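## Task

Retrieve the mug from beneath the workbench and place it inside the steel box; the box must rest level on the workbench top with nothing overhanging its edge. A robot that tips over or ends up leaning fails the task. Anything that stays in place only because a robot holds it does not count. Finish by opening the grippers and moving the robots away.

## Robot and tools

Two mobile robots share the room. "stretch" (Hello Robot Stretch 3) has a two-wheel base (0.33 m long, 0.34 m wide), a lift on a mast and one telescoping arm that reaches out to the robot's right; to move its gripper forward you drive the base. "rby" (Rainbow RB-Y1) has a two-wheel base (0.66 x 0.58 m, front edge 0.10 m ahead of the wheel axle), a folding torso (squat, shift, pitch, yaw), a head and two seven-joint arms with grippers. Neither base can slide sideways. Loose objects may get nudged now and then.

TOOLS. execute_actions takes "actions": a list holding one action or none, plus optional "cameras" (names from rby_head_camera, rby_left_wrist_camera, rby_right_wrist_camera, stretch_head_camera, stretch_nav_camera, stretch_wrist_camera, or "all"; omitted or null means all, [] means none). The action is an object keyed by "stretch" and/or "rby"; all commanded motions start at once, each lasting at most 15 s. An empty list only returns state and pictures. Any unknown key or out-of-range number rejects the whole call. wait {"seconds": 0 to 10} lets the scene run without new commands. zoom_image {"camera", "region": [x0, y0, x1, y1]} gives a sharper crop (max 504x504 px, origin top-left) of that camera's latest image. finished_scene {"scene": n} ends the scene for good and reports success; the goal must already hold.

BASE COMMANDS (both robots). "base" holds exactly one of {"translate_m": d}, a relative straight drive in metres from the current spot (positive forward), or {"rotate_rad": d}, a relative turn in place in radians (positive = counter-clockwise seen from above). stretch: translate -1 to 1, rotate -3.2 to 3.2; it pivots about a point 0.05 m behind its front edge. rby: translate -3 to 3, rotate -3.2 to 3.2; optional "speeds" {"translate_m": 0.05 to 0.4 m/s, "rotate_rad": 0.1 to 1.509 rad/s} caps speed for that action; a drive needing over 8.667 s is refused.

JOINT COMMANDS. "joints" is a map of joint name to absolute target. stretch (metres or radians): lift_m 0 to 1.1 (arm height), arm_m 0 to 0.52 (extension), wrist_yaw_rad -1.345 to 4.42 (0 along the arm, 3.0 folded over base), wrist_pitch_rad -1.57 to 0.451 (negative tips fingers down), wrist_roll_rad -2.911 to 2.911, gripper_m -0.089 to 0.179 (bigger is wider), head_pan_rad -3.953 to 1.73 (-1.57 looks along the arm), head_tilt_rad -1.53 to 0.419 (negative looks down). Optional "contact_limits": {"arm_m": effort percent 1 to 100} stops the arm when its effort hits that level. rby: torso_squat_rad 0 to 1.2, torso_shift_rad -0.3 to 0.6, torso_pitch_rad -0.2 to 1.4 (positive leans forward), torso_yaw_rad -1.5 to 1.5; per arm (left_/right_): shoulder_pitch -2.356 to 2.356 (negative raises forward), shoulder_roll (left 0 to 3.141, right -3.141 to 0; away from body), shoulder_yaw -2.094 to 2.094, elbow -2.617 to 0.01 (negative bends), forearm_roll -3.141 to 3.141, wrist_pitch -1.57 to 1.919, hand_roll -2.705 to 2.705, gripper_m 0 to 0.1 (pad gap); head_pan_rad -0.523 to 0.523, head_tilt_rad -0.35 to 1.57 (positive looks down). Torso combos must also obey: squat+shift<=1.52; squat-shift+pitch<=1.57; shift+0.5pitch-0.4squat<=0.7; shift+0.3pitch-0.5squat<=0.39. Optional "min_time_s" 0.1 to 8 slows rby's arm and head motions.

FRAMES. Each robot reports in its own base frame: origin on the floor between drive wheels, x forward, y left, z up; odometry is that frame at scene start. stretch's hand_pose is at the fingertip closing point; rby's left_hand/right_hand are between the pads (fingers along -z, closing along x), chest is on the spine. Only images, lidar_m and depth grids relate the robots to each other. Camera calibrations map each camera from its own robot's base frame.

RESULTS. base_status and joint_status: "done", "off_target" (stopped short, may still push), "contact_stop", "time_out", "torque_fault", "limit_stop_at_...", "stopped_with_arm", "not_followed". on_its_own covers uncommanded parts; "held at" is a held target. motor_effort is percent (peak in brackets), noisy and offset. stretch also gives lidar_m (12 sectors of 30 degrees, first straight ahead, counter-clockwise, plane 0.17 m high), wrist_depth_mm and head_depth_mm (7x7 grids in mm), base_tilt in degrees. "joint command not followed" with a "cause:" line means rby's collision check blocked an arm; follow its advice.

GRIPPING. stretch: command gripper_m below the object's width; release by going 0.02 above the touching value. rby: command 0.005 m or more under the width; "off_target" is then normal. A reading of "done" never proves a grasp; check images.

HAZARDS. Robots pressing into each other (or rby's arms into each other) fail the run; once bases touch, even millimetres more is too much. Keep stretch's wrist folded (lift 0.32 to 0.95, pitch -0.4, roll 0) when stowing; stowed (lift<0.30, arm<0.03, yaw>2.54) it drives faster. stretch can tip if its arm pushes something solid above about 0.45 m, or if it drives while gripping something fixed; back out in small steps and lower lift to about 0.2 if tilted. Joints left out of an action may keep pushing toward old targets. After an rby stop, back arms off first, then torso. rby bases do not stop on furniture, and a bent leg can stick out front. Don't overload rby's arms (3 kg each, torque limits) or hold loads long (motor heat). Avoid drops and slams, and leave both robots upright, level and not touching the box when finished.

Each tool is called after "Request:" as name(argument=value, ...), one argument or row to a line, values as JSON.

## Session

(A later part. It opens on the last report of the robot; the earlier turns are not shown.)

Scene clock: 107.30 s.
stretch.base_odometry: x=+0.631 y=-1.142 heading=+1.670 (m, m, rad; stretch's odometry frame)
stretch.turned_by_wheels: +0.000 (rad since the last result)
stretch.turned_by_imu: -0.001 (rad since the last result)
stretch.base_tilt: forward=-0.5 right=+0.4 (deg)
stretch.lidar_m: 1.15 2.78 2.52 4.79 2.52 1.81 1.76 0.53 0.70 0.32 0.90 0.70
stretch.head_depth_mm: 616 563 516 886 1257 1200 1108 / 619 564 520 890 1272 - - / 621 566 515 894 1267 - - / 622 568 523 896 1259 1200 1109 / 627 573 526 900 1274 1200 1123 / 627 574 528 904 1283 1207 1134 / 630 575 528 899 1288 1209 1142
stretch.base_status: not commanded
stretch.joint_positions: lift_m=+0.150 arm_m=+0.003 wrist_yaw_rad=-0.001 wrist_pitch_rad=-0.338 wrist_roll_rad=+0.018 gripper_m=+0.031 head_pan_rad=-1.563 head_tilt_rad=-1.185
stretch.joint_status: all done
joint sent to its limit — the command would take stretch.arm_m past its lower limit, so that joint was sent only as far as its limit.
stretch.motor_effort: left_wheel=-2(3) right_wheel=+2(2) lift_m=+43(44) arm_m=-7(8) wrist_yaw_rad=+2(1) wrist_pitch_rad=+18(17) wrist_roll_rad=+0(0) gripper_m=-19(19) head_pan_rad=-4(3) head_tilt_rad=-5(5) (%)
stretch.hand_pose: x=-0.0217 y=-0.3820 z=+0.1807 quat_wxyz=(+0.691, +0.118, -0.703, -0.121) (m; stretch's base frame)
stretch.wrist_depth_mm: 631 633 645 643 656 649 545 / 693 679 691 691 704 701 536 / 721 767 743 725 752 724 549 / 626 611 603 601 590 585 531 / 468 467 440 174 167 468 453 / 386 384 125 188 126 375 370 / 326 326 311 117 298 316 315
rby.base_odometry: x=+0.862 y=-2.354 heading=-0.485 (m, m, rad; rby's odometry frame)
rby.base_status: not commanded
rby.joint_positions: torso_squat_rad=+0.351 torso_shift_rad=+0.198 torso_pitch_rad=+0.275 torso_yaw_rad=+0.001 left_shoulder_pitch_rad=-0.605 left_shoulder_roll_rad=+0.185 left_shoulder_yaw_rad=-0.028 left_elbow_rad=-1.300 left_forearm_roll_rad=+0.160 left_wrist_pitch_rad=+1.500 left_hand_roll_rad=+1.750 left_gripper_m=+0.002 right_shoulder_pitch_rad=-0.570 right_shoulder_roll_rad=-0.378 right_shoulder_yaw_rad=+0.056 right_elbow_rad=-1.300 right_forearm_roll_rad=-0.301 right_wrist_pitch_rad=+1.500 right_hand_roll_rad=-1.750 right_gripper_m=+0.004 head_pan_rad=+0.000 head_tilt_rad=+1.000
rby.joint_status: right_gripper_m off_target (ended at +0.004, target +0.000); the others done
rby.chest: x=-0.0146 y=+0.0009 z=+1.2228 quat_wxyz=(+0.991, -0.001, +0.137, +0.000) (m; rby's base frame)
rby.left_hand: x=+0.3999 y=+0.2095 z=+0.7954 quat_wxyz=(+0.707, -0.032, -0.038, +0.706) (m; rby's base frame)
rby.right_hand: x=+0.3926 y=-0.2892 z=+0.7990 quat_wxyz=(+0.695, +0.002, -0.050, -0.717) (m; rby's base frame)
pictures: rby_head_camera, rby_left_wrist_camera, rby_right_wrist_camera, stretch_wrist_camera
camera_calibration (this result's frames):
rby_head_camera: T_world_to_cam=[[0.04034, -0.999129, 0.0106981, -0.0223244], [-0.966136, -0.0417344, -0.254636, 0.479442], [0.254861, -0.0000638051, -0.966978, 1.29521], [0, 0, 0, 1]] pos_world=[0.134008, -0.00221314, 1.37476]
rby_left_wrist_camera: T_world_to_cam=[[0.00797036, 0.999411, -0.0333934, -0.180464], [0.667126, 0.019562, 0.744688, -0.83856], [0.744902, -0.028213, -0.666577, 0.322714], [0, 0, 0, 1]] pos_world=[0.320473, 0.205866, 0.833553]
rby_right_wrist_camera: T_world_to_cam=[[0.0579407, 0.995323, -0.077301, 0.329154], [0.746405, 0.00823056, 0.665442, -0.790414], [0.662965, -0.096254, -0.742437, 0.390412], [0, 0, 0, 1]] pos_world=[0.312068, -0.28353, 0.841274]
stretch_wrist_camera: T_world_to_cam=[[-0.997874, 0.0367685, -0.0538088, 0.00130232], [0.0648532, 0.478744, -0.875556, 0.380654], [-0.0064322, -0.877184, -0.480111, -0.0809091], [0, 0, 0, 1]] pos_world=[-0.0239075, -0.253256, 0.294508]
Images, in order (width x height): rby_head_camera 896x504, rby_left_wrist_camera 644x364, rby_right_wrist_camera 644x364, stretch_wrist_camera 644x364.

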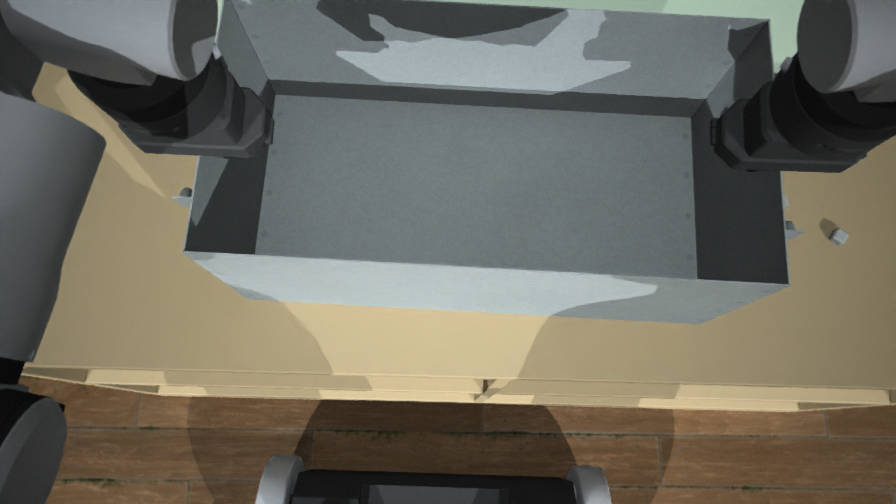

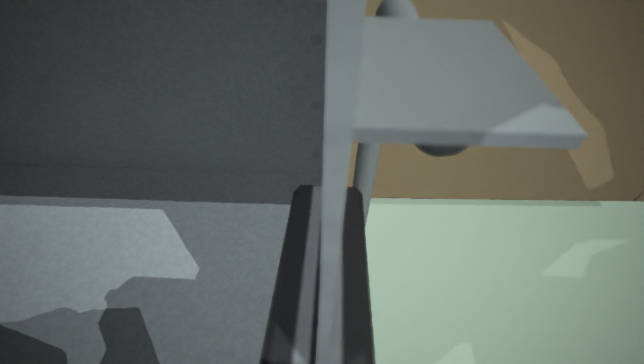

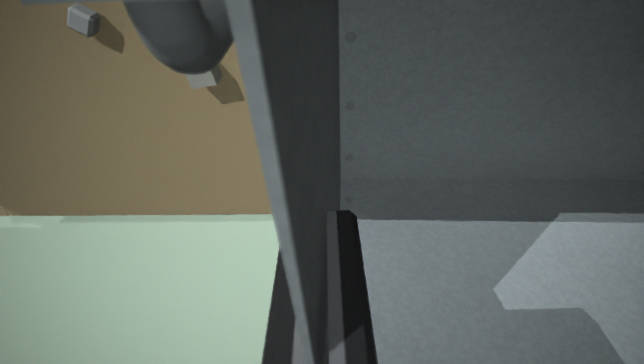

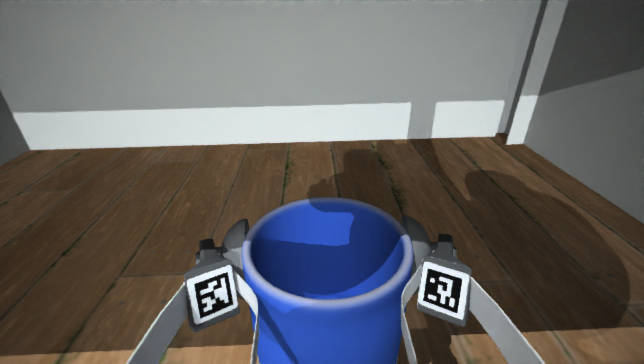

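Request:
execute_actions(
  actions=[
    {"stretch":{"joints":{"wrist_yaw_rad":1.5}},"rby":{"joints":{"torso_pitch_rad":0.15,"torso_squat_rad":0.2,"left_wrist_pitch_rad":1.625,"right_wrist_pitch_rad":1.625},"min_time_s":0.8}},
  ],
  cameras=["rby_head_camera"],
)

Request:
execute_actions(
  actions=[
    {"stretch":{"base":{"translate_m":-0.45},"joints":{"lift_m":1.09,"wrist_pitch_rad":0}},"rby":{"base":{"translate_m":-0.6},"joints":{"torso_pitch_rad":-0.1,"torso_squat_rad":0.0,"torso_shift_rad":0.1,"left_wrist_pitch_rad":1.875,"right_wrist_pitch_rad":1.875},"min_time_s":1.2,"speeds":{"translate_m":0.2}}},
  ],
  cameras=["rby_head_camera","stretch_nav_camera"],
)

Scene clock: 122.03 s.
stretch.base_odometry: x=+0.631 y=-1.142 heading=+1.670 (m, m, rad; stretch's odometry frame)
stretch.turned_by_wheels: +0.000 (rad since the last result)
stretch.turned_by_imu: -0.001 (rad since the last result)
stretch.base_tilt: forward=-0.5 right=+0.4 (deg)
stretch.lidar_m: 1.15 2.78 2.52 4.81 2.52 1.81 1.76 0.53 0.71 0.96 0.22 0.22
stretch.head_depth_mm: 614 561 518 890 1257 1206 1110 / 616 565 520 889 1269 - - / 619 566 515 893 1267 - - / 621 568 523 894 1272 1205 1122 / 623 572 526 899 1255 1207 1129 / 629 574 528 906 1284 1213 1141 / 630 576 529 902 1285 1208 1137
stretch.base_status: not commanded
stretch.joint_positions: lift_m=+0.150 arm_m=+0.003 wrist_yaw_rad=+1.498 wrist_pitch_rad=-0.338 wrist_roll_rad=+0.018 gripper_m=+0.031 head_pan_rad=-1.563 head_tilt_rad=-1.185
stretch.joint_status: all done
stretch.motor_effort: left_wheel=-2(2) right_wheel=+2(2) lift_m=+43(43) arm_m=-6(6) wrist_yaw_rad=+2(3) wrist_pitch_rad=+17(17) wrist_roll_rad=+0(0) gripper_m=-19(19) head_pan_rad=-4(3) head_tilt_rad=-5(5) (%)
stretch.hand_pose: x=+0.2117 y=-0.1654 z=+0.1807 quat_wxyz=(+0.588, +0.565, -0.434, +0.382) (m; stretch's base frame)
stretch.wrist_depth_mm: - - - - 519 518 547 / - - - - 560 565 595 / 872 893 847 831 604 615 656 / 617 606 607 598 558 593 585 / 483 465 447 175 169 455 451 / 385 383 125 187 126 379 374 / 323 324 311 117 291 288 316
rby.base_odometry: x=+0.862 y=-2.354 heading=-0.486 (m, m, rad; rby's odometry frame)
rby.base_status: not commanded
rby.joint_positions: torso_squat_rad=+0.200 torso_shift_rad=+0.198 torso_pitch_rad=+0.150 torso_yaw_rad=+0.001 left_shoulder_pitch_rad=-0.605 left_shoulder_roll_rad=+0.185 left_shoulder_yaw_rad=-0.028 left_elbow_rad=-1.300 left_forearm_roll_rad=+0.160 left_wrist_pitch_rad=+1.625 left_hand_roll_rad=+1.750 left_gripper_m=+0.000 right_shoulder_pitch_rad=-0.570 right_shoulder_roll_rad=-0.380 right_shoulder_yaw_rad=+0.056 right_elbow_rad=-1.300 right_forearm_roll_rad=-0.300 right_wrist_pitch_rad=+1.625 right_hand_roll_rad=-1.750 right_gripper_m=+0.001 head_pan_rad=+0.000 head_tilt_rad=+1.000
rby.joint_status: all done
rby.chest: x=-0.0468 y=+0.0009 z=+1.2591 quat_wxyz=(+0.997, -0.001, +0.075, +0.000) (m; rby's base frame)
rby.left_hand: x=+0.3895 y=+0.2147 z=+0.8820 quat_wxyz=(+0.706, -0.025, -0.046, +0.707) (m; rby's base frame)
rby.right_hand: x=+0.3817 y=-0.2943 z=+0.8859 quat_wxyz=(+0.691, -0.005, -0.057, -0.721) (m; rby's base frame)
pictures: rby_head_camera
camera_calibration (this result's frames):
rby_head_camera: T_world_to_cam=[[0.0386944, -0.999128, 0.0156564, -0.0277149], [-0.92682, -0.0417417, -0.37318, 0.60867], [0.373508, -0.0000707273, -0.927627, 1.29453], [0, 0, 0, 1]] pos_world=[0.0816818, -0.00219223, 1.42842]
Images, in order (width x height): rby_head_camera 896x504.

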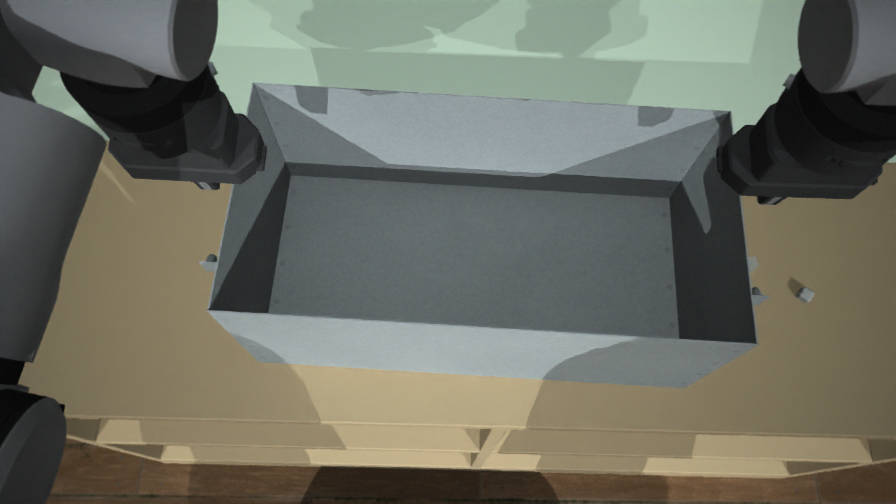

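Scene clock: 131.40 s.
stretch.base_odometry: x=+0.676 y=-1.590 heading=+1.670 (m, m, rad; stretch's odometry frame)
stretch.turned_by_wheels: +0.000 (rad since the last result)
stretch.turned_by_imu: -0.003 (rad since the last result)
stretch.base_tilt: forward=-0.5 right=+0.4 (deg)
stretch.lidar_m: 1.16 2.67 2.43 4.82 1.87 1.34 1.31 1.35 1.06 0.27 0.99 1.12
stretch.head_depth_mm: - 1423 1479 1369 1271 1184 1119 / - 1397 1481 1369 1281 - 1102 / - 573 522 845 1281 - - / - 569 523 888 1253 1197 1115 / - 564 525 893 1263 1207 1133 / - - 527 902 1272 1200 1143 / - - 529 905 1287 1219 1139
stretch.base_status: done
stretch.joint_positions: lift_m=+1.090 arm_m=+0.003 wrist_yaw_rad=+1.498 wrist_pitch_rad=-0.046 wrist_roll_rad=+0.018 gripper_m=+0.031 head_pan_rad=-1.563 head_tilt_rad=-1.185
stretch.joint_status: all done
stretch.motor_effort: left_wheel=-1(6) right_wheel=+1(4) lift_m=+43(47) arm_m=-6(6) wrist_yaw_rad=+2(2) wrist_pitch_rad=+21(25) wrist_roll_rad=+0(0) gripper_m=-20(19) head_pan_rad=-4(4) head_tilt_rad=-5(5) (%)
stretch.hand_pose: x=+0.2328 y=-0.1669 z=+1.1926 quat_wxyz=(+0.525, +0.497, -0.511, +0.465) (m; stretch's base frame)
stretch.wrist_depth_mm: - - - - - - 898 / - - - - - - 926 / - - - - - - 912 / - - - - - - 921 / - - - 176 169 - 946 / - - 125 187 123 819 791 / - - - 117 587 633 627
rby.base_odometry: x=+0.331 y=-2.075 heading=-0.485 (m, m, rad; rby's odometry frame)
rby.base_status: done
rby.joint_positions: torso_squat_rad=+0.000 torso_shift_rad=+0.100 torso_pitch_rad=-0.100 torso_yaw_rad=+0.001 left_shoulder_pitch_rad=-0.605 left_shoulder_roll_rad=+0.185 left_shoulder_yaw_rad=-0.028 left_elbow_rad=-1.300 left_forearm_roll_rad=+0.160 left_wrist_pitch_rad=+1.875 left_hand_roll_rad=+1.750 left_gripper_m=+0.000 right_shoulder_pitch_rad=-0.570 right_shoulder_roll_rad=-0.380 right_shoulder_yaw_rad=+0.056 right_elbow_rad=-1.300 right_forearm_roll_rad=-0.300 right_wrist_pitch_rad=+1.875 right_hand_roll_rad=-1.750 right_gripper_m=+0.001 head_pan_rad=+0.000 head_tilt_rad=+1.000
rby.joint_status: all done
rby.chest: x=-0.1891 y=+0.0010 z=+1.2849 quat_wxyz=(+0.999, -0.001, -0.050, +0.000) (m; rby's base frame)
rby.left_hand: x=+0.2717 y=+0.2247 z=+1.0154 quat_wxyz=(+0.700, -0.011, -0.063, +0.712) (m; rby's base frame)
rby.right_hand: x=+0.2625 y=-0.3015 z=+1.0190 quat_wxyz=(+0.680, -0.015, -0.069, -0.729) (m; rby's base frame)
pictures: rby_head_camera, stretch_nav_camera (sideways: a quarter turn counterclockwise sets it upright)
camera_calibration (this result's frames):
rby_head_camera: T_world_to_cam=[[0.0337934, -0.999122, 0.0247644, -0.0352249], [-0.805677, -0.041896, -0.590871, 0.789055], [0.59139, 0.000015427, -0.806386, 1.25701], [0, 0, 0, 1]] pos_world=[-0.106469, -0.00215514, 1.48074]
stretch_nav_camera: T_world_to_cam=[[0.0161803, -0.922758, 0.385039, -0.455857], [-0.999869, -0.0146163, 0.00698854, 0.051735], [-0.000820881, -0.385102, -0.922874, 1.16347], [0, 0, 0, 1]] pos_world=[0.0600592, 0.0281638, 1.2489]
Images, in order (width x height): rby_head_camera 896x504, stretch_nav_camera 672x504.

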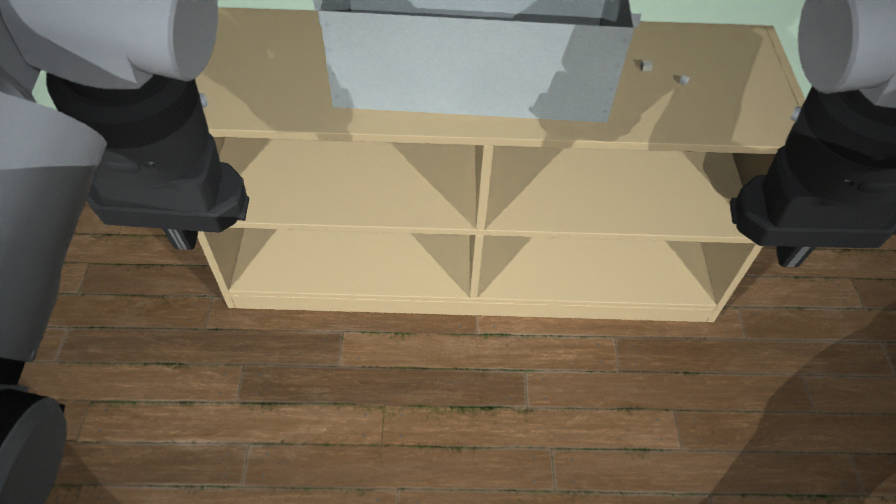

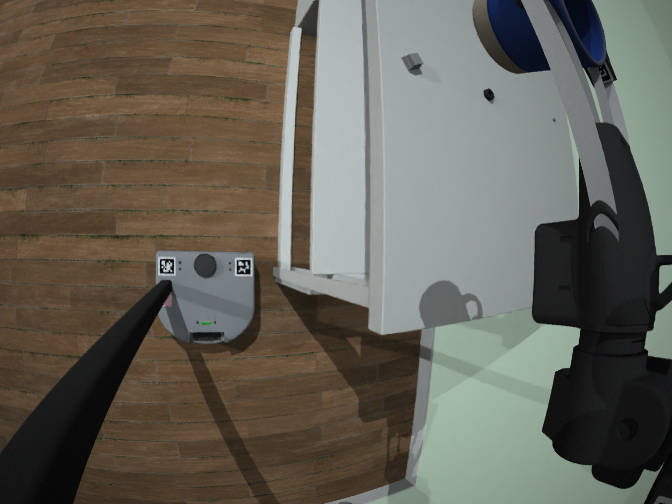

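Request:
execute_actions(
  actions=[
    {"rby":{"joints":{"torso_pitch_rad":0.4,"torso_shift_rad":0.25,"left_shoulder_pitch_rad":-0.6,"right_shoulder_pitch_rad":-0.6,"left_shoulder_roll_rad":0.7,"right_shoulder_roll_rad":-0.7,"left_elbow_rad":-0.95,"right_elbow_rad":-0.95,"left_forearm_roll_rad":1.57,"right_forearm_roll_rad":-1.57,"left_wrist_pitch_rad":1.8,"right_wrist_pitch_rad":1.8,"left_hand_roll_rad":1.2,"right_hand_roll_rad":-1.2,"left_shoulder_yaw_rad":0,"right_shoulder_yaw_rad":0,"left_gripper_m":0.06,"right_gripper_m":0.06,"head_tilt_rad":0.5}}},
  ],
  cameras=["rby_head_camera"],
)

Scene clock: 150.67 s.
stretch.base_odometry: x=+0.676 y=-1.590 heading=+1.670 (m, m, rad; stretch's odometry frame)
stretch.turned_by_wheels: +0.000 (rad since the last result)
stretch.turned_by_imu: -0.001 (rad since the last result)
stretch.base_tilt: forward=-0.5 right=+0.4 (deg)
stretch.lidar_m: 1.16 2.67 2.42 4.80 1.87 1.34 1.31 1.36 1.06 0.27 0.99 1.12
stretch.head_depth_mm: - 1409 1478 1371 1267 1188 1116 / - 1411 1473 1370 1285 - 1102 / - 574 522 849 1275 - - / - 569 523 894 1258 1205 1112 / - 564 526 900 1259 1208 1130 / - - 528 901 1286 1204 1138 / - - 529 903 1283 1216 1134
stretch.base_status: not commanded
stretch.joint_positions: lift_m=+1.090 arm_m=+0.003 wrist_yaw_rad=+1.498 wrist_pitch_rad=-0.046 wrist_roll_rad=+0.018 gripper_m=+0.031 head_pan_rad=-1.563 head_tilt_rad=-1.185
stretch.joint_status: not commanded
stretch.motor_effort: left_wheel=-2(2) right_wheel=+1(1) lift_m=+43(43) arm_m=-6(6) wrist_yaw_rad=+2(2) wrist_pitch_rad=+21(21) wrist_roll_rad=+0(0) gripper_m=-18(19) head_pan_rad=-4(4) head_tilt_rad=-5(5) (%)
stretch.hand_pose: x=+0.2328 y=-0.1669 z=+1.1926 quat_wxyz=(+0.525, +0.497, -0.511, +0.465) (m; stretch's base frame)
stretch.wrist_depth_mm: - - - - - - 896 / - - - - - - 932 / - - - - - - 887 / - - - - - - 950 / - - - 175 169 - 924 / - - 126 187 124 813 799 / - - - 118 572 618 631
rby.base_odometry: x=+0.331 y=-2.075 heading=-0.485 (m, m, rad; rby's odometry frame)
rby.base_status: not commanded
rby.joint_positions: torso_squat_rad=+0.000 torso_shift_rad=+0.250 torso_pitch_rad=+0.400 torso_yaw_rad=+0.001 left_shoulder_pitch_rad=-0.600 left_shoulder_roll_rad=+0.700 left_shoulder_yaw_rad=+0.000 left_elbow_rad=-0.950 left_forearm_roll_rad=+1.570 left_wrist_pitch_rad=+1.800 left_hand_roll_rad=+1.200 left_gripper_m=+0.060 right_shoulder_pitch_rad=-0.600 right_shoulder_roll_rad=-0.700 right_shoulder_yaw_rad=+0.000 right_elbow_rad=-0.950 right_forearm_roll_rad=-1.570 right_wrist_pitch_rad=+1.800 right_hand_roll_rad=-1.200 right_gripper_m=+0.060 head_pan_rad=+0.000 head_tilt_rad=+0.500
rby.joint_status: all done
rby.chest: x=+0.0657 y=+0.0009 z=+1.2437 quat_wxyz=(+0.980, -0.001, +0.199, +0.000) (m; rby's base frame)
rby.left_hand: x=+0.3632 y=+0.2568 z=+0.8857 quat_wxyz=(+0.658, -0.249, +0.416, +0.576) (m; rby's base frame)
rby.right_hand: x=+0.3634 y=-0.2552 z=+0.8862 quat_wxyz=(+0.659, +0.248, +0.416, -0.576) (m; rby's base frame)
pictures: rby_head_camera
camera_calibration (this result's frames):
rby_head_camera: T_world_to_cam=[[0.034081, -0.99912, 0.0244481, -0.0450802], [-0.805821, -0.041941, -0.590672, 1.0322], [0.591177, 0.000429879, -0.806542, 0.995864], [0, 0, 0, 1]] pos_world=[0.244575, -0.00217703, 1.414]
Images, in order (width x height): rby_head_camera 896x504.

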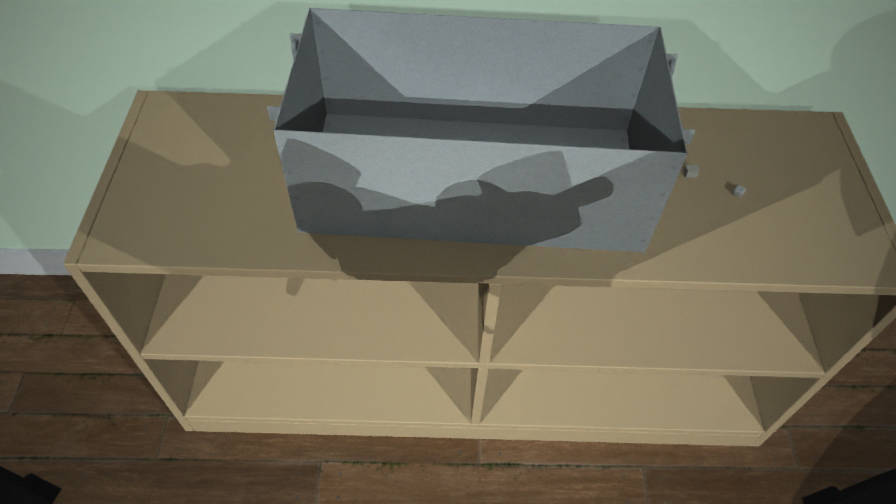

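Request:
execute_actions(
  actions=[
    {"rby":{"joints":{"left_shoulder_roll_rad":0.95,"right_shoulder_roll_rad":-0.95,"left_forearm_roll_rad":2.3,"right_forearm_roll_rad":-2.3,"left_wrist_pitch_rad":1.7,"right_wrist_pitch_rad":1.7}}},
  ],
  cameras=[],
)

Scene clock: 155.37 s.
stretch.base_odometry: x=+0.676 y=-1.590 heading=+1.670 (m, m, rad; stretch's odometry frame)
stretch.turned_by_wheels: +0.000 (rad since the last result)
stretch.turned_by_imu: -0.001 (rad since the last result)
stretch.base_tilt: forward=-0.5 right=+0.3 (deg)
stretch.lidar_m: 1.16 2.67 2.43 4.81 1.87 1.34 1.31 1.36 1.06 0.27 1.00 1.13
stretch.head_depth_mm: - 1403 1477 1365 1272 1195 1115 / - 1403 1480 1375 1273 - 1095 / - 573 521 850 1273 - - / - 568 523 885 1258 1195 1110 / - 564 525 900 1266 1202 1132 / - - 527 901 1278 1215 1136 / - - 529 911 1286 1204 1133
stretch.base_status: not commanded
stretch.joint_positions: lift_m=+1.090 arm_m=+0.003 wrist_yaw_rad=+1.498 wrist_pitch_rad=-0.046 wrist_roll_rad=+0.018 gripper_m=+0.031 head_pan_rad=-1.563 head_tilt_rad=-1.185
stretch.joint_status: not commanded
stretch.motor_effort: left_wheel=-2(2) right_wheel=+1(0) lift_m=+43(43) arm_m=-6(6) wrist_yaw_rad=+2(2) wrist_pitch_rad=+21(21) wrist_roll_rad=+0(0) gripper_m=-19(19) head_pan_rad=-4(4) head_tilt_rad=-5(5) (%)
stretch.hand_pose: x=+0.2328 y=-0.1669 z=+1.1926 quat_wxyz=(+0.525, +0.497, -0.511, +0.465) (m; stretch's base frame)
stretch.wrist_depth_mm: - - - - - - 912 / - - - - - - 912 / - - - - - - 918 / - - - - - - 926 / - - - 174 168 - 931 / - - 126 187 124 817 810 / - - - 117 580 639 630
rby.base_odometry: x=+0.331 y=-2.075 heading=-0.485 (m, m, rad; rby's odometry frame)
rby.base_status: not commanded
rby.joint_positions: torso_squat_rad=+0.000 torso_shift_rad=+0.250 torso_pitch_rad=+0.400 torso_yaw_rad=+0.001 left_shoulder_pitch_rad=-0.600 left_shoulder_roll_rad=+0.950 left_shoulder_yaw_rad=+0.000 left_elbow_rad=-0.950 left_forearm_roll_rad=+2.300 left_wrist_pitch_rad=+1.700 left_hand_roll_rad=+1.200 left_gripper_m=+0.060 right_shoulder_pitch_rad=-0.600 right_shoulder_roll_rad=-0.950 right_shoulder_yaw_rad=+0.000 right_elbow_rad=-0.950 right_forearm_roll_rad=-2.300 right_wrist_pitch_rad=+1.700 right_hand_roll_rad=-1.200 right_gripper_m=+0.060 head_pan_rad=+0.000 head_tilt_rad=+0.500
rby.joint_status: all done
rby.chest: x=+0.0656 y=+0.0009 z=+1.2438 quat_wxyz=(+0.980, -0.001, +0.199, +0.000) (m; rby's base frame)
rby.left_hand: x=+0.4539 y=+0.2969 z=+1.0477 quat_wxyz=(+0.543, -0.510, +0.392, +0.540) (m; rby's base frame)
rby.right_hand: x=+0.4543 y=-0.2949 z=+1.0482 quat_wxyz=(+0.544, +0.509, +0.392, -0.540) (m; rby's base frame)
pictures: none
No camera images: the call's "cameras" was empty. Leave "cameras" out to get every camera's image.

Request:
execute_actions(
  actions=[
    {"rby":{"joints":{"torso_squat_rad":1.0,"right_shoulder_roll_rad":-1.17,"right_forearm_roll_rad":-2.5,"left_shoulder_roll_rad":1.0},"base":{"translate_m":0.25}}},
  ],
  cameras=["rby_head_camera","rby_left_wrist_camera","rby_right_wrist_camera"],
)

Scene clock: 165.70 s.
stretch.base_odometry: x=+0.676 y=-1.590 heading=+1.670 (m, m, rad; stretch's odometry frame)
stretch.turned_by_wheels: +0.000 (rad since the last result)
stretch.turned_by_imu: -0.002 (rad since the last result)
stretch.base_tilt: forward=-0.5 right=+0.4 (deg)
stretch.lidar_m: 1.16 2.61 2.59 4.80 1.87 1.34 1.31 1.36 1.06 0.27 0.99 1.12
stretch.head_depth_mm: - 1409 1473 1356 1271 1192 1116 / - 1399 1478 1375 1275 - 1101 / - 573 522 850 1273 - - / - 567 524 884 1257 1199 1110 / - 564 524 900 1265 1204 1133 / - - 528 902 1274 1217 1132 / - - 530 904 1281 1217 1134
stretch.base_status: not commanded
stretch.joint_positions: lift_m=+1.090 arm_m=+0.003 wrist_yaw_rad=+1.498 wrist_pitch_rad=-0.046 wrist_roll_rad=+0.018 gripper_m=+0.031 head_pan_rad=-1.563 head_tilt_rad=-1.185
stretch.joint_status: not commanded
stretch.motor_effort: left_wheel=-2(2) right_wheel=+1(1) lift_m=+43(43) arm_m=-6(7) wrist_yaw_rad=+2(2) wrist_pitch_rad=+21(21) wrist_roll_rad=+0(0) gripper_m=-19(19) head_pan_rad=-4(4) head_tilt_rad=-5(5) (%)
stretch.hand_pose: x=+0.2328 y=-0.1669 z=+1.1926 quat_wxyz=(+0.525, +0.497, -0.511, +0.465) (m; stretch's base frame)
stretch.wrist_depth_mm: - - - - - - 919 / - - - - - - 922 / - - - - - - 909 / - - - - - - 953 / - - - 175 168 - 955 / - - 125 185 124 816 803 / - - - 118 574 629 620
rby.base_odometry: x=+0.552 y=-2.191 heading=-0.484 (m, m, rad; rby's odometry frame)
rby.base_status: done
rby.joint_positions: torso_squat_rad=+1.000 torso_shift_rad=+0.250 torso_pitch_rad=+0.400 torso_yaw_rad=+0.001 left_shoulder_pitch_rad=-0.600 left_shoulder_roll_rad=+1.000 left_shoulder_yaw_rad=+0.000 left_elbow_rad=-0.950 left_forearm_roll_rad=+2.300 left_wrist_pitch_rad=+1.700 left_hand_roll_rad=+1.200 left_gripper_m=+0.060 right_shoulder_pitch_rad=-0.600 right_shoulder_roll_rad=-1.170 right_shoulder_yaw_rad=+0.000 right_elbow_rad=-0.950 right_forearm_roll_rad=-2.500 right_wrist_pitch_rad=+1.700 right_hand_roll_rad=-1.200 right_gripper_m=+0.060 head_pan_rad=+0.000 head_tilt_rad=+0.500
rby.joint_status: all done
rby.chest: x=-0.0140 y=+0.0007 z=+0.9320 quat_wxyz=(+0.980, -0.001, +0.199, +0.000) (m; rby's base frame)
rby.left_hand: x=+0.3762 y=+0.3126 z=+0.7433 quat_wxyz=(+0.555, -0.501, +0.374, +0.549) (m; rby's base frame)
rby.right_hand: x=+0.3903 y=-0.3509 z=+0.8187 quat_wxyz=(+0.552, +0.543, +0.338, -0.535) (m; rby's base frame)
pictures: rby_head_camera, rby_left_wrist_camera, rby_right_wrist_camera
camera_calibration (this result's frames):
rby_head_camera: T_world_to_cam=[[0.0340568, -0.99912, 0.0244642, -0.0349916], [-0.805744, -0.0419309, -0.590777, 0.783942], [0.591284, 0.000408135, -0.806464, 0.791432], [0, 0, 0, 1]] pos_world=[0.164887, -0.00241247, 1.10225]
rby_left_wrist_camera: T_world_to_cam=[[0.124598, 0.193491, -0.973158, 0.62156], [0.63759, 0.73588, 0.227947, -0.614617], [0.760233, -0.648877, -0.0316792, 0.024893], [0, 0, 0, 1]] pos_world=[0.295504, 0.34817, 0.745765]
rby_right_wrist_camera: T_world_to_cam=[[-0.173402, 0.230859, 0.957411, -0.632899], [0.634944, -0.716922, 0.287869, -0.703083], [0.752846, 0.65782, -0.022267, 0.0405658], [0, 0, 0, 1]] pos_world=[0.306133, -0.38463, 0.809243]
Images, in order (width x height): rby_head_camera 896x504, rby_left_wrist_camera 644x364, rby_right_wrist_camera 644x364.

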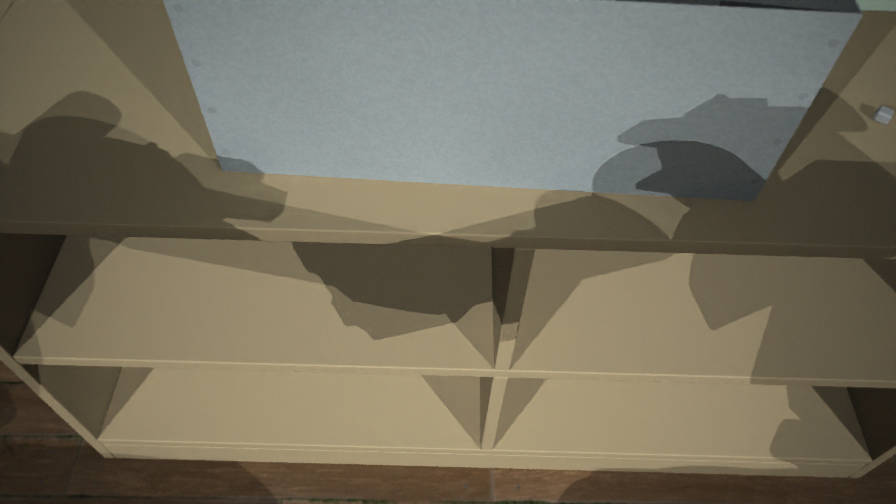

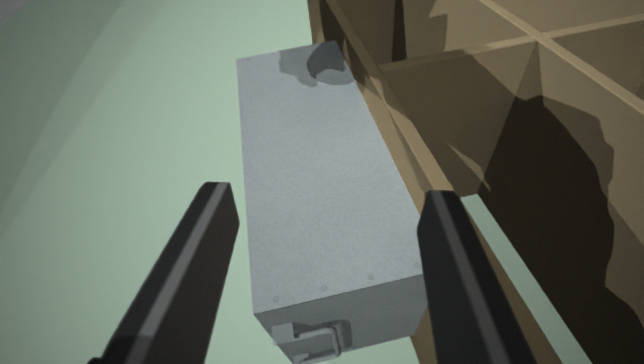

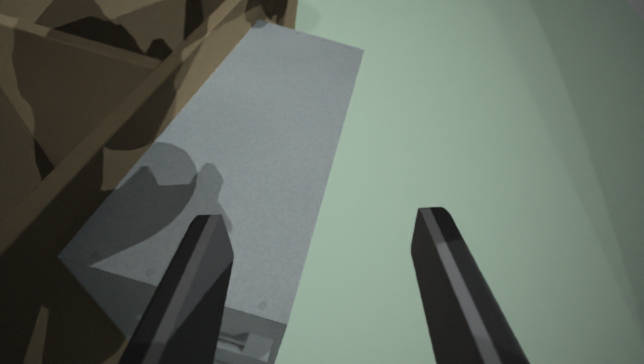

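Request:
execute_actions(
  actions=[
    {"rby":{"joints":{"torso_yaw_rad":-0.06,"torso_shift_rad":0.35,"right_shoulder_roll_rad":-1.0,"right_forearm_roll_rad":-2.4,"left_forearm_roll_rad":2.4,"left_elbow_rad":-0.75,"right_elbow_rad":-0.75,"left_wrist_pitch_rad":1.85,"right_wrist_pitch_rad":1.85,"head_tilt_rad":0.35}}},
  ],
  cameras=[],
)

Scene clock: 171.23 s.
stretch.base_odometry: x=+0.676 y=-1.590 heading=+1.670 (m, m, rad; stretch's odometry frame)
stretch.turned_by_wheels: +0.000 (rad since the last result)
stretch.turned_by_imu: -0.001 (rad since the last result)
stretch.base_tilt: forward=-0.5 right=+0.3 (deg)
stretch.lidar_m: 1.16 2.62 2.59 4.82 1.87 1.34 1.31 1.36 1.06 0.27 0.99 1.13
stretch.head_depth_mm: - 1406 1464 1365 1272 1195 1117 / - 1402 1474 1373 1280 - 1102 / - 574 521 848 1279 - - / - 568 524 890 1271 1204 1111 / - 563 525 900 1269 1205 1135 / - - 526 901 1269 1210 1133 / - - 530 908 1284 1217 1135
stretch.base_status: not commanded
stretch.joint_positions: lift_m=+1.090 arm_m=+0.003 wrist_yaw_rad=+1.498 wrist_pitch_rad=-0.046 wrist_roll_rad=+0.018 gripper_m=+0.031 head_pan_rad=-1.563 head_tilt_rad=-1.185
stretch.joint_status: not commanded
stretch.motor_effort: left_wheel=-1(2) right_wheel=+1(1) lift_m=+44(43) arm_m=-6(6) wrist_yaw_rad=+2(2) wrist_pitch_rad=+21(20) wrist_roll_rad=+0(0) gripper_m=-20(18) head_pan_rad=-3(4) head_tilt_rad=-5(5) (%)
stretch.hand_pose: x=+0.2328 y=-0.1669 z=+1.1926 quat_wxyz=(+0.525, +0.497, -0.511, +0.465) (m; stretch's base frame)
stretch.wrist_depth_mm: - - - - - - 936 / - - - - - - 923 / - - - - - - 920 / - - - - - - 907 / - - - 174 169 - 913 / - - 125 185 124 831 803 / - - - 117 572 626 626
rby.base_odometry: x=+0.552 y=-2.191 heading=-0.484 (m, m, rad; rby's odometry frame)
rby.base_status: not commanded
rby.joint_positions: torso_squat_rad=+1.000 torso_shift_rad=+0.350 torso_pitch_rad=+0.400 torso_yaw_rad=-0.060 left_shoulder_pitch_rad=-0.600 left_shoulder_roll_rad=+1.000 left_shoulder_yaw_rad=+0.000 left_elbow_rad=-0.750 left_forearm_roll_rad=+2.400 left_wrist_pitch_rad=+1.850 left_hand_roll_rad=+1.200 left_gripper_m=+0.060 right_shoulder_pitch_rad=-0.600 right_shoulder_roll_rad=-1.000 right_shoulder_yaw_rad=+0.000 right_elbow_rad=-0.750 right_forearm_roll_rad=-2.400 right_wrist_pitch_rad=+1.850 right_hand_roll_rad=-1.200 right_gripper_m=+0.060 head_pan_rad=+0.000 head_tilt_rad=+0.350
rby.joint_status: all done
rby.chest: x=+0.0222 y=+0.0007 z=+0.9208 quat_wxyz=(+0.980, -0.007, +0.199, -0.029) (m; rby's base frame)
rby.left_hand: x=+0.4089 y=+0.3181 z=+0.7271 quat_wxyz=(+0.497, -0.514, +0.447, +0.538) (m; rby's base frame)
rby.right_hand: x=+0.3712 y=-0.3664 z=+0.7439 quat_wxyz=(+0.479, +0.525, +0.405, -0.575) (m; rby's base frame)
pictures: none
No camera images: the call's "cameras" was empty. Leave "cameras" out to get every camera's image.

Request:
execute_actions(
  actions=[
    {"rby":{"base":{"translate_m":0.35},"joints":{"head_tilt_rad":0.8,"right_shoulder_pitch_rad":-0.65,"right_shoulder_roll_rad":-0.93},"speeds":{"translate_m":0.15}}},
  ],
  cameras=["rby_head_camera","rby_left_wrist_camera","rby_right_wrist_camera"],
)

Scene clock: 178.10 s.
stretch.base_odometry: x=+0.676 y=-1.590 heading=+1.670 (m, m, rad; stretch's odometry frame)
stretch.turned_by_wheels: +0.000 (rad since the last result)
stretch.turned_by_imu: -0.001 (rad since the last result)
stretch.base_tilt: forward=-0.5 right=+0.4 (deg)
stretch.lidar_m: 1.16 2.90 4.72 4.80 1.87 1.34 1.31 1.36 1.06 0.27 0.99 1.13
stretch.head_depth_mm: - 1407 1468 1369 1274 1185 1115 / - 1407 1478 1381 1271 - 1100 / - 574 521 846 1279 - - / - 569 524 887 1258 1198 1118 / - 565 527 900 1259 1207 1134 / - - 527 902 1277 1204 1136 / - - 530 906 1279 1217 1136
stretch.base_status: not commanded
stretch.joint_positions: lift_m=+1.090 arm_m=+0.003 wrist_yaw_rad=+1.498 wrist_pitch_rad=-0.046 wrist_roll_rad=+0.018 gripper_m=+0.031 head_pan_rad=-1.563 head_tilt_rad=-1.185
stretch.joint_status: not commanded
stretch.motor_effort: left_wheel=-2(2) right_wheel=+0(1) lift_m=+43(43) arm_m=-6(6) wrist_yaw_rad=+2(1) wrist_pitch_rad=+21(21) wrist_roll_rad=+0(0) gripper_m=-19(19) head_pan_rad=-3(4) head_tilt_rad=-5(5) (%)
stretch.hand_pose: x=+0.2328 y=-0.1669 z=+1.1926 quat_wxyz=(+0.525, +0.497, -0.511, +0.465) (m; stretch's base frame)
stretch.wrist_depth_mm: - - - - - - 894 / - - - - - - 899 / - - - - - - 902 / - - - - - - 932 / - - - 175 167 - 939 / - - 125 186 124 809 816 / - - - 117 581 613 625
rby.base_odometry: x=+0.862 y=-2.354 heading=-0.484 (m, m, rad; rby's odometry frame)
rby.base_status: done
rby.joint_positions: torso_squat_rad=+1.000 torso_shift_rad=+0.350 torso_pitch_rad=+0.400 torso_yaw_rad=-0.060 left_shoulder_pitch_rad=-0.600 left_shoulder_roll_rad=+1.000 left_shoulder_yaw_rad=+0.000 left_elbow_rad=-0.750 left_forearm_roll_rad=+2.400 left_wrist_pitch_rad=+1.850 left_hand_roll_rad=+1.200 left_gripper_m=+0.060 right_shoulder_pitch_rad=-0.649 right_shoulder_roll_rad=-0.930 right_shoulder_yaw_rad=+0.000 right_elbow_rad=-0.750 right_forearm_roll_rad=-2.400 right_wrist_pitch_rad=+1.850 right_hand_roll_rad=-1.200 right_gripper_m=+0.060 head_pan_rad=+0.000 head_tilt_rad=+0.800
rby.joint_status: all done
rby.chest: x=+0.0222 y=+0.0006 z=+0.9208 quat_wxyz=(+0.980, -0.007, +0.199, -0.029) (m; rby's base frame)
rby.left_hand: x=+0.4090 y=+0.3181 z=+0.7271 quat_wxyz=(+0.497, -0.514, +0.447, +0.538) (m; rby's base frame)
rby.right_hand: x=+0.3843 y=-0.3382 z=+0.7463 quat_wxyz=(+0.476, +0.546, +0.424, -0.544) (m; rby's base frame)
pictures: rby_head_camera, rby_left_wrist_camera, rby_right_wrist_camera
camera_calibration (this result's frames):
rby_head_camera: T_world_to_cam=[[-0.0163988, -0.999178, 0.0370692, -0.0451119], [-0.945419, 0.00342797, -0.325838, 0.532766], [0.325443, -0.0403892, -0.944699, 0.944571], [0, 0, 0, 1]] pos_world=[0.195543, -0.00875065, 1.0676]
rby_left_wrist_camera: T_world_to_cam=[[0.028819, 0.0340516, -0.999004, 0.709292], [0.660149, 0.749809, 0.0446014, -0.516238], [0.750582, -0.660777, -0.000870361, -0.0117192], [0, 0, 0, 1]] pos_world=[0.329149, 0.355184, 0.731601]
rby_right_wrist_camera: T_world_to_cam=[[-0.0229037, 0.0609655, 0.997877, -0.713079], [0.662076, -0.746964, 0.0608322, -0.520469], [0.749086, 0.662064, -0.0232556, 0.0387111], [0, 0, 0, 1]] pos_world=[0.29926, -0.370927, 0.744127]
Images, in order (width x height): rby_head_camera 896x504, rby_left_wrist_camera 644x364, rby_right_wrist_camera 644x364.

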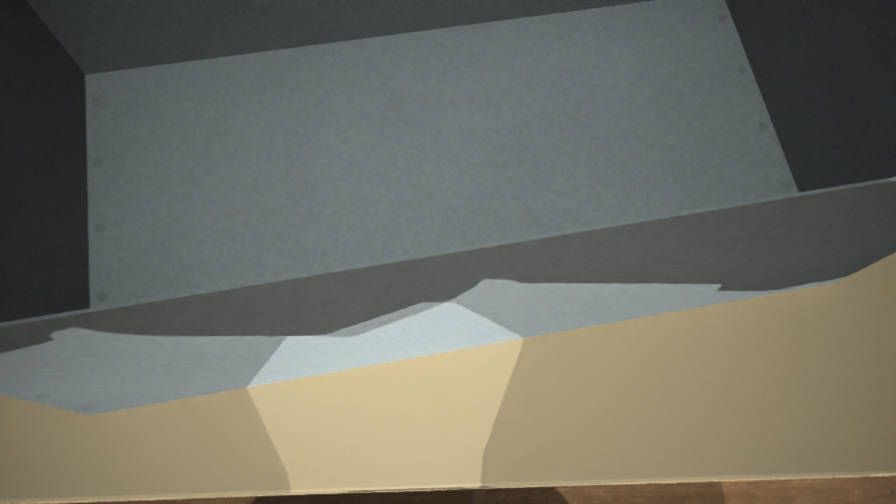

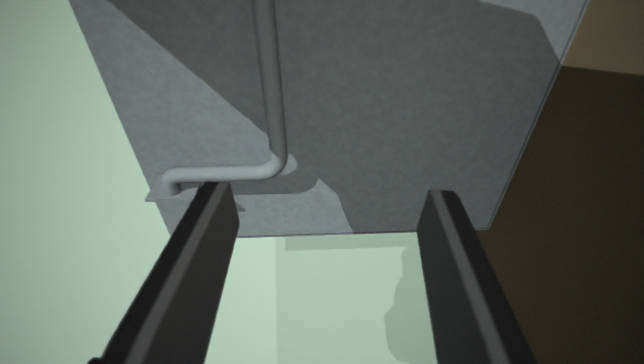

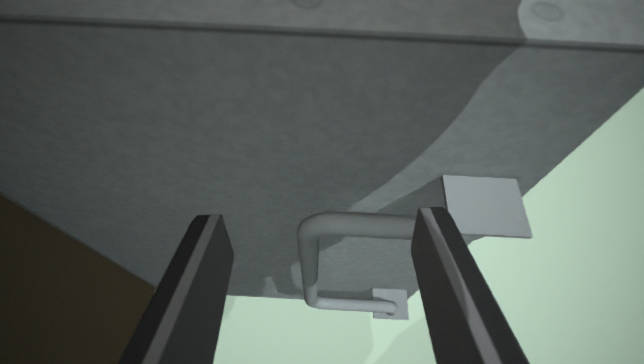

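Request:
execute_actions(
  actions=[
    {"rby":{"joints":{"right_shoulder_pitch_rad":-0.6,"right_shoulder_roll_rad":-1.1,"left_shoulder_roll_rad":1.1,"right_elbow_rad":-0.6,"left_elbow_rad":-0.6}}},
  ],
  cameras=[],
)

Request:
execute_actions(
  actions=[
    {"rby":{"base":{"translate_m":-0.3}}},
  ],
  cameras=[],
)

Request:
execute_actions(
  actions=[
    {"rby":{"base":{"rotate_rad":0.6},"joints":{"torso_yaw_rad":0,"head_tilt_rad":0.3}}},
  ],
  cameras=[],
)

Request:
execute_actions(
  actions=[
    {"rby":{"base":{"translate_m":-0.32}}},
  ],
  cameras=[],
)

Request:
execute_actions(
  actions=[
    {"rby":{"base":{"rotate_rad":-0.45}}},
  ],
  cameras=["rby_head_camera"],
)

Scene clock: 187.97 s.
stretch.base_odometry: x=+0.676 y=-1.590 heading=+1.670 (m, m, rad; stretch's odometry frame)
stretch.turned_by_wheels: +0.000 (rad since the last result)
stretch.turned_by_imu: -0.001 (rad since the last result)
stretch.base_tilt: forward=-0.5 right=+0.3 (deg)
stretch.lidar_m: 1.16 2.89 4.65 4.79 1.87 1.35 1.31 1.36 1.06 0.27 0.99 1.13
stretch.head_depth_mm: - 1408 1471 1359 1267 1188 1120 / - 1406 1473 1380 1269 - 1107 / - 574 522 848 1279 - - / - 568 522 887 1260 1206 1114 / - 566 527 900 1263 1205 1132 / - - 527 900 1282 1205 1129 / - - 529 908 1285 1208 1139
stretch.base_status: not commanded
stretch.joint_positions: lift_m=+1.090 arm_m=+0.003 wrist_yaw_rad=+1.498 wrist_pitch_rad=-0.046 wrist_roll_rad=+0.018 gripper_m=+0.031 head_pan_rad=-1.563 head_tilt_rad=-1.185
stretch.joint_status: not commanded
stretch.motor_effort: left_wheel=-2(2) right_wheel=+0(1) lift_m=+43(43) arm_m=-6(6) wrist_yaw_rad=+2(2) wrist_pitch_rad=+21(21) wrist_roll_rad=+0(0) gripper_m=-20(20) head_pan_rad=-4(4) head_tilt_rad=-5(5) (%)
stretch.hand_pose: x=+0.2328 y=-0.1669 z=+1.1926 quat_wxyz=(+0.525, +0.497, -0.511, +0.465) (m; stretch's base frame)
stretch.wrist_depth_mm: - - - - - - 910 / - - - - - - 933 / - - - - - - 924 / - - - - - - 947 / - - - 176 168 - 924 / - - 125 187 124 822 820 / - - - 117 582 630 642
rby.base_odometry: x=+0.862 y=-2.354 heading=-0.484 (m, m, rad; rby's odometry frame)
rby.base_status: not commanded
rby.joint_positions: torso_squat_rad=+1.000 torso_shift_rad=+0.350 torso_pitch_rad=+0.400 torso_yaw_rad=-0.060 left_shoulder_pitch_rad=-0.600 left_shoulder_roll_rad=+1.100 left_shoulder_yaw_rad=+0.000 left_elbow_rad=-0.600 left_forearm_roll_rad=+2.400 left_wrist_pitch_rad=+1.850 left_hand_roll_rad=+1.200 left_gripper_m=+0.060 right_shoulder_pitch_rad=-0.600 right_shoulder_roll_rad=-1.100 right_shoulder_yaw_rad=+0.000 right_elbow_rad=-0.600 right_forearm_roll_rad=-2.400 right_wrist_pitch_rad=+1.850 right_hand_roll_rad=-1.200 right_gripper_m=+0.060 head_pan_rad=+0.000 head_tilt_rad=+0.800
rby.joint_status: all done
rby.chest: x=+0.0222 y=+0.0007 z=+0.9208 quat_wxyz=(+0.980, -0.007, +0.199, -0.029) (m; rby's base frame)
rby.left_hand: x=+0.4134 y=+0.3782 z=+0.7282 quat_wxyz=(+0.468, -0.504, +0.398, +0.607) (m; rby's base frame)
rby.right_hand: x=+0.3691 y=-0.4264 z=+0.7481 quat_wxyz=(+0.446, +0.514, +0.355, -0.641) (m; rby's base frame)
pictures: none
No camera images: the call's "cameras" was empty. Leave "cameras" out to get every camera's image.

Scene clock: 190.20 s.
stretch.base_odometry: x=+0.676 y=-1.590 heading=+1.670 (m, m, rad; stretch's odometry frame)
stretch.turned_by_wheels: +0.000 (rad since the last result)
stretch.turned_by_imu: -0.001 (rad since the last result)
stretch.base_tilt: forward=-0.5 right=+0.4 (deg)
stretch.lidar_m: 1.16 2.64 2.63 4.79 1.88 1.34 1.30 1.36 1.06 0.27 0.99 1.12
stretch.head_depth_mm: - 1402 1482 1361 1271 1189 1120 / - 1405 1485 1374 1273 - 1102 / - 573 521 845 1270 - - / - 571 523 894 1260 1201 1117 / - 564 525 900 1263 1206 1130 / - - 527 902 1278 1215 1137 / - - 530 903 1285 1216 1135
stretch.base_status: not commanded
stretch.joint_positions: lift_m=+1.090 arm_m=+0.003 wrist_yaw_rad=+1.498 wrist_pitch_rad=-0.046 wrist_roll_rad=+0.018 gripper_m=+0.031 head_pan_rad=-1.563 head_tilt_rad=-1.185
stretch.joint_status: not commanded
stretch.motor_effort: left_wheel=-2(2) right_wheel=+1(1) lift_m=+43(43) arm_m=-6(7) wrist_yaw_rad=+2(2) wrist_pitch_rad=+21(21) wrist_roll_rad=+0(0) gripper_m=-19(19) head_pan_rad=-4(4) head_tilt_rad=-5(5) (%)
stretch.hand_pose: x=+0.2328 y=-0.1669 z=+1.1926 quat_wxyz=(+0.525, +0.497, -0.511, +0.465) (m; stretch's base frame)
stretch.wrist_depth_mm: - - - - - - 915 / - - - - - - 914 / - - - - - - 947 / - - - - - - 944 / - - - 175 167 - 926 / - - 125 186 124 817 808 / - - - 117 581 630 632
rby.base_odometry: x=+0.597 y=-2.214 heading=-0.483 (m, m, rad; rby's odometry frame)
rby.base_status: done
rby.joint_positions: torso_squat_rad=+1.000 torso_shift_rad=+0.350 torso_pitch_rad=+0.400 torso_yaw_rad=-0.060 left_shoulder_pitch_rad=-0.600 left_shoulder_roll_rad=+1.100 left_shoulder_yaw_rad=+0.000 left_elbow_rad=-0.600 left_forearm_roll_rad=+2.400 left_wrist_pitch_rad=+1.850 left_hand_roll_rad=+1.200 left_gripper_m=+0.060 right_shoulder_pitch_rad=-0.600 right_shoulder_roll_rad=-1.100 right_shoulder_yaw_rad=+0.000 right_elbow_rad=-0.600 right_forearm_roll_rad=-2.400 right_wrist_pitch_rad=+1.850 right_hand_roll_rad=-1.200 right_gripper_m=+0.060 head_pan_rad=+0.000 head_tilt_rad=+0.800
rby.joint_status: not commanded
rby.chest: x=+0.0222 y=+0.0007 z=+0.9208 quat_wxyz=(+0.980, -0.007, +0.199, -0.029) (m; rby's base frame)
rby.left_hand: x=+0.4134 y=+0.3782 z=+0.7282 quat_wxyz=(+0.468, -0.504, +0.398, +0.607) (m; rby's base frame)
rby.right_hand: x=+0.3690 y=-0.4264 z=+0.7480 quat_wxyz=(+0.446, +0.514, +0.355, -0.641) (m; rby's base frame)
pictures: none
No camera images: the call's "cameras" was empty. Leave "cameras" out to get every camera's image.

Scene clock: 192.70 s.
stretch.base_odometry: x=+0.676 y=-1.590 heading=+1.670 (m, m, rad; stretch's odometry frame)
stretch.turned_by_wheels: +0.000 (rad since the last result)
stretch.turned_by_imu: -0.001 (rad since the last result)
stretch.base_tilt: forward=-0.5 right=+0.3 (deg)
stretch.lidar_m: 1.16 2.57 4.77 4.81 1.88 1.34 1.31 1.36 1.06 0.27 0.99 1.13
stretch.head_depth_mm: - 1393 1474 1368 1275 1195 1114 / - 1409 1485 1378 1279 - 1100 / - 574 520 852 1280 - - / - 569 523 886 1260 1199 1111 / - 563 526 902 1262 1201 1128 / - - 529 904 1273 1203 1131 / - - 529 904 1284 1204 1140
stretch.base_status: not commanded
stretch.joint_positions: lift_m=+1.090 arm_m=+0.003 wrist_yaw_rad=+1.498 wrist_pitch_rad=-0.046 wrist_roll_rad=+0.018 gripper_m=+0.031 head_pan_rad=-1.563 head_tilt_rad=-1.185
stretch.joint_status: not commanded
stretch.motor_effort: left_wheel=-2(2) right_wheel=+0(1) lift_m=+43(43) arm_m=-6(6) wrist_yaw_rad=+2(2) wrist_pitch_rad=+21(21) wrist_roll_rad=+0(0) gripper_m=-18(20) head_pan_rad=-4(4) head_tilt_rad=-5(5) (%)
stretch.hand_pose: x=+0.2328 y=-0.1669 z=+1.1926 quat_wxyz=(+0.525, +0.497, -0.511, +0.465) (m; stretch's base frame)
stretch.wrist_depth_mm: - - - - - - 882 / - - - - - - 912 / - - - - - - 937 / - - - - - - 966 / - - - 174 167 - 944 / - - 125 186 124 820 813 / - - - 117 571 628 615
rby.base_odometry: x=+0.597 y=-2.214 heading=+0.116 (m, m, rad; rby's odometry frame)
rby.base_status: done
rby.joint_positions: torso_squat_rad=+1.000 torso_shift_rad=+0.350 torso_pitch_rad=+0.400 torso_yaw_rad=+0.000 left_shoulder_pitch_rad=-0.600 left_shoulder_roll_rad=+1.100 left_shoulder_yaw_rad=+0.000 left_elbow_rad=-0.600 left_forearm_roll_rad=+2.400 left_wrist_pitch_rad=+1.850 left_hand_roll_rad=+1.200 left_gripper_m=+0.060 right_shoulder_pitch_rad=-0.599 right_shoulder_roll_rad=-1.100 right_shoulder_yaw_rad=+0.000 right_elbow_rad=-0.600 right_forearm_roll_rad=-2.400 right_wrist_pitch_rad=+1.850 right_hand_roll_rad=-1.200 right_gripper_m=+0.060 head_pan_rad=+0.000 head_tilt_rad=+0.300
rby.joint_status: all done
rby.chest: x=+0.0221 y=+0.0006 z=+0.9208 quat_wxyz=(+0.980, -0.001, +0.199, +0.000) (m; rby's base frame)
rby.left_hand: x=+0.3918 y=+0.4035 z=+0.7374 quat_wxyz=(+0.457, -0.509, +0.377, +0.624) (m; rby's base frame)
rby.right_hand: x=+0.3917 y=-0.4029 z=+0.7382 quat_wxyz=(+0.457, +0.509, +0.376, -0.625) (m; rby's base frame)
pictures: none
No camera images: the call's "cameras" was empty. Leave "cameras" out to get every camera's image.

Scene clock: 195.00 s.
stretch.base_odometry: x=+0.676 y=-1.590 heading=+1.670 (m, m, rad; stretch's odometry frame)
stretch.turned_by_wheels: +0.000 (rad since the last result)
stretch.turned_by_imu: -0.001 (rad since the last result)
stretch.base_tilt: forward=-0.5 right=+0.3 (deg)
stretch.lidar_m: 1.16 2.25 2.29 4.81 1.88 1.34 1.31 1.36 1.06 0.27 0.99 1.13
stretch.head_depth_mm: - 1409 1467 1364 1270 1187 1112 / - 1400 1477 1365 1291 - 1104 / - 573 522 848 1276 - - / - 567 523 889 1259 1199 1115 / - 564 526 901 1265 1211 1133 / - - 526 904 1277 1210 1130 / - - 529 906 1276 1209 1139
stretch.base_status: not commanded
stretch.joint_positions: lift_m=+1.090 arm_m=+0.003 wrist_yaw_rad=+1.498 wrist_pitch_rad=-0.046 wrist_roll_rad=+0.018 gripper_m=+0.031 head_pan_rad=-1.563 head_tilt_rad=-1.185
stretch.joint_status: not commanded
stretch.motor_effort: left_wheel=-2(2) right_wheel=+1(1) lift_m=+43(43) arm_m=-6(6) wrist_yaw_rad=+2(2) wrist_pitch_rad=+21(21) wrist_roll_rad=+0(0) gripper_m=-19(19) head_pan_rad=-4(3) head_tilt_rad=-5(5) (%)
stretch.hand_pose: x=+0.2328 y=-0.1669 z=+1.1926 quat_wxyz=(+0.525, +0.497, -0.511, +0.465) (m; stretch's base frame)
stretch.wrist_depth_mm: - - - - - - 913 / - - - - - - 908 / - - - - - - 936 / - - - - - - 934 / - - - 175 168 - 995 / - - 125 187 123 820 817 / - - - 117 575 627 625
rby.base_odometry: x=+0.279 y=-2.251 heading=+0.117 (m, m, rad; rby's odometry frame)
rby.base_status: done
rby.joint_positions: torso_squat_rad=+1.000 torso_shift_rad=+0.350 torso_pitch_rad=+0.400 torso_yaw_rad=+0.000 left_shoulder_pitch_rad=-0.600 left_shoulder_roll_rad=+1.100 left_shoulder_yaw_rad=+0.000 left_elbow_rad=-0.600 left_forearm_roll_rad=+2.400 left_wrist_pitch_rad=+1.850 left_hand_roll_rad=+1.200 left_gripper_m=+0.060 right_shoulder_pitch_rad=-0.600 right_shoulder_roll_rad=-1.100 right_shoulder_yaw_rad=+0.000 right_elbow_rad=-0.600 right_forearm_roll_rad=-2.400 right_wrist_pitch_rad=+1.850 right_hand_roll_rad=-1.200 right_gripper_m=+0.060 head_pan_rad=+0.000 head_tilt_rad=+0.300
rby.joint_status: not commanded
rby.chest: x=+0.0221 y=+0.0007 z=+0.9208 quat_wxyz=(+0.980, -0.001, +0.199, +0.000) (m; rby's base frame)
rby.left_hand: x=+0.3918 y=+0.4036 z=+0.7373 quat_wxyz=(+0.457, -0.509, +0.377, +0.624) (m; rby's base frame)
rby.right_hand: x=+0.3919 y=-0.4026 z=+0.7383 quat_wxyz=(+0.457, +0.509, +0.376, -0.625) (m; rby's base frame)
pictures: none
No camera images: the call's "cameras" was empty. Leave "cameras" out to get every camera's image.

Scene clock: 197.23 s.
stretch.base_odometry: x=+0.676 y=-1.590 heading=+1.670 (m, m, rad; stretch's odometry frame)
stretch.turned_by_wheels: +0.000 (rad since the last result)
stretch.turned_by_imu: -0.001 (rad since the last result)
stretch.base_tilt: forward=-0.5 right=+0.4 (deg)
stretch.lidar_m: 1.16 2.28 2.28 4.81 1.87 1.34 1.31 1.36 1.06 0.27 0.99 1.12
stretch.head_depth_mm: - 1401 1476 1360 1268 1183 1120 / - 1409 1480 1373 1274 - 1104 / - 573 521 848 1281 - - / - 567 522 886 1254 1202 1115 / - 564 526 901 1272 1204 1133 / - - 528 899 1274 1206 1133 / - - 530 905 1283 1207 1137
stretch.base_status: not commanded
stretch.joint_positions: lift_m=+1.090 arm_m=+0.003 wrist_yaw_rad=+1.498 wrist_pitch_rad=-0.046 wrist_roll_rad=+0.018 gripper_m=+0.031 head_pan_rad=-1.563 head_tilt_rad=-1.185
stretch.joint_status: not commanded
stretch.motor_effort: left_wheel=-2(2) right_wheel=+1(1) lift_m=+43(43) arm_m=-6(6) wrist_yaw_rad=+2(2) wrist_pitch_rad=+21(21) wrist_roll_rad=+0(0) gripper_m=-19(19) head_pan_rad=-4(3) head_tilt_rad=-5(5) (%)
stretch.hand_pose: x=+0.2328 y=-0.1669 z=+1.1926 quat_wxyz=(+0.525, +0.497, -0.511, +0.465) (m; stretch's base frame)
stretch.wrist_depth_mm: - - - - - - 918 / - - - - - - 906 / - - - - - - 918 / - - - - - - 903 / - - - 175 168 - 940 / - - 125 186 124 830 806 / - - - 117 578 640 625
rby.base_odometry: x=+0.279 y=-2.251 heading=-0.333 (m, m, rad; rby's odometry frame)
rby.base_status: done
rby.joint_positions: torso_squat_rad=+1.000 torso_shift_rad=+0.350 torso_pitch_rad=+0.400 torso_yaw_rad=+0.000 left_shoulder_pitch_rad=-0.600 left_shoulder_roll_rad=+1.100 left_shoulder_yaw_rad=+0.000 left_elbow_rad=-0.600 left_forearm_roll_rad=+2.400 left_wrist_pitch_rad=+1.850 left_hand_roll_rad=+1.200 left_gripper_m=+0.060 right_shoulder_pitch_rad=-0.600 right_shoulder_roll_rad=-1.100 right_shoulder_yaw_rad=+0.000 right_elbow_rad=-0.600 right_forearm_roll_rad=-2.400 right_wrist_pitch_rad=+1.850 right_hand_roll_rad=-1.200 right_gripper_m=+0.060 head_pan_rad=+0.000 head_tilt_rad=+0.300
rby.joint_status: not commanded
rby.chest: x=+0.0221 y=+0.0007 z=+0.9208 quat_wxyz=(+0.980, -0.001, +0.199, +0.000) (m; rby's base frame)
rby.left_hand: x=+0.3918 y=+0.4036 z=+0.7373 quat_wxyz=(+0.457, -0.509, +0.377, +0.624) (m; rby's base frame)
rby.right_hand: x=+0.3920 y=-0.4026 z=+0.7383 quat_wxyz=(+0.457, +0.509, +0.376, -0.625) (m; rby's base frame)
pictures: rby_head_camera
camera_calibration (this result's frames):
rby_head_camera: T_world_to_cam=[[0.0282212, -0.999127, 0.0307924, -0.0422412], [-0.672306, -0.0417682, -0.739094, 0.953006], [0.739735, 0.000156222, -0.672898, 0.596772], [0, 0, 0, 1]] pos_world=[0.20045, -0.00249215, 1.10723]
Images, in order (width x height): rby_head_camera 896x504.

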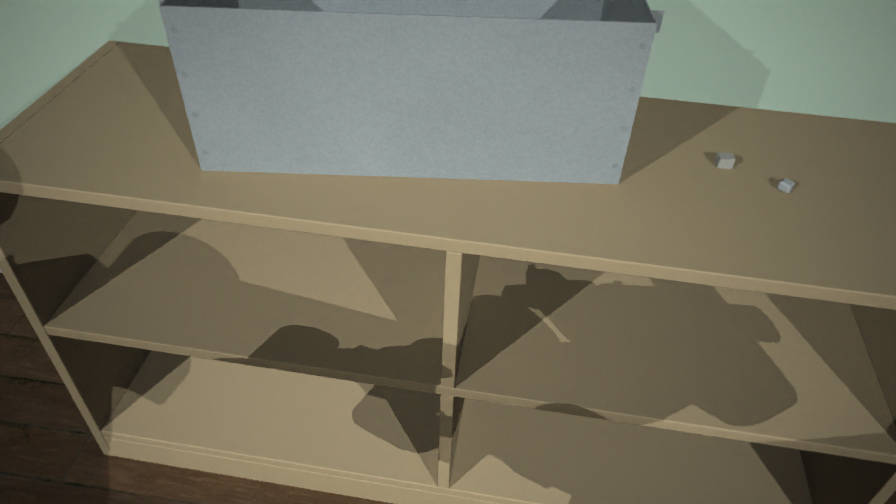

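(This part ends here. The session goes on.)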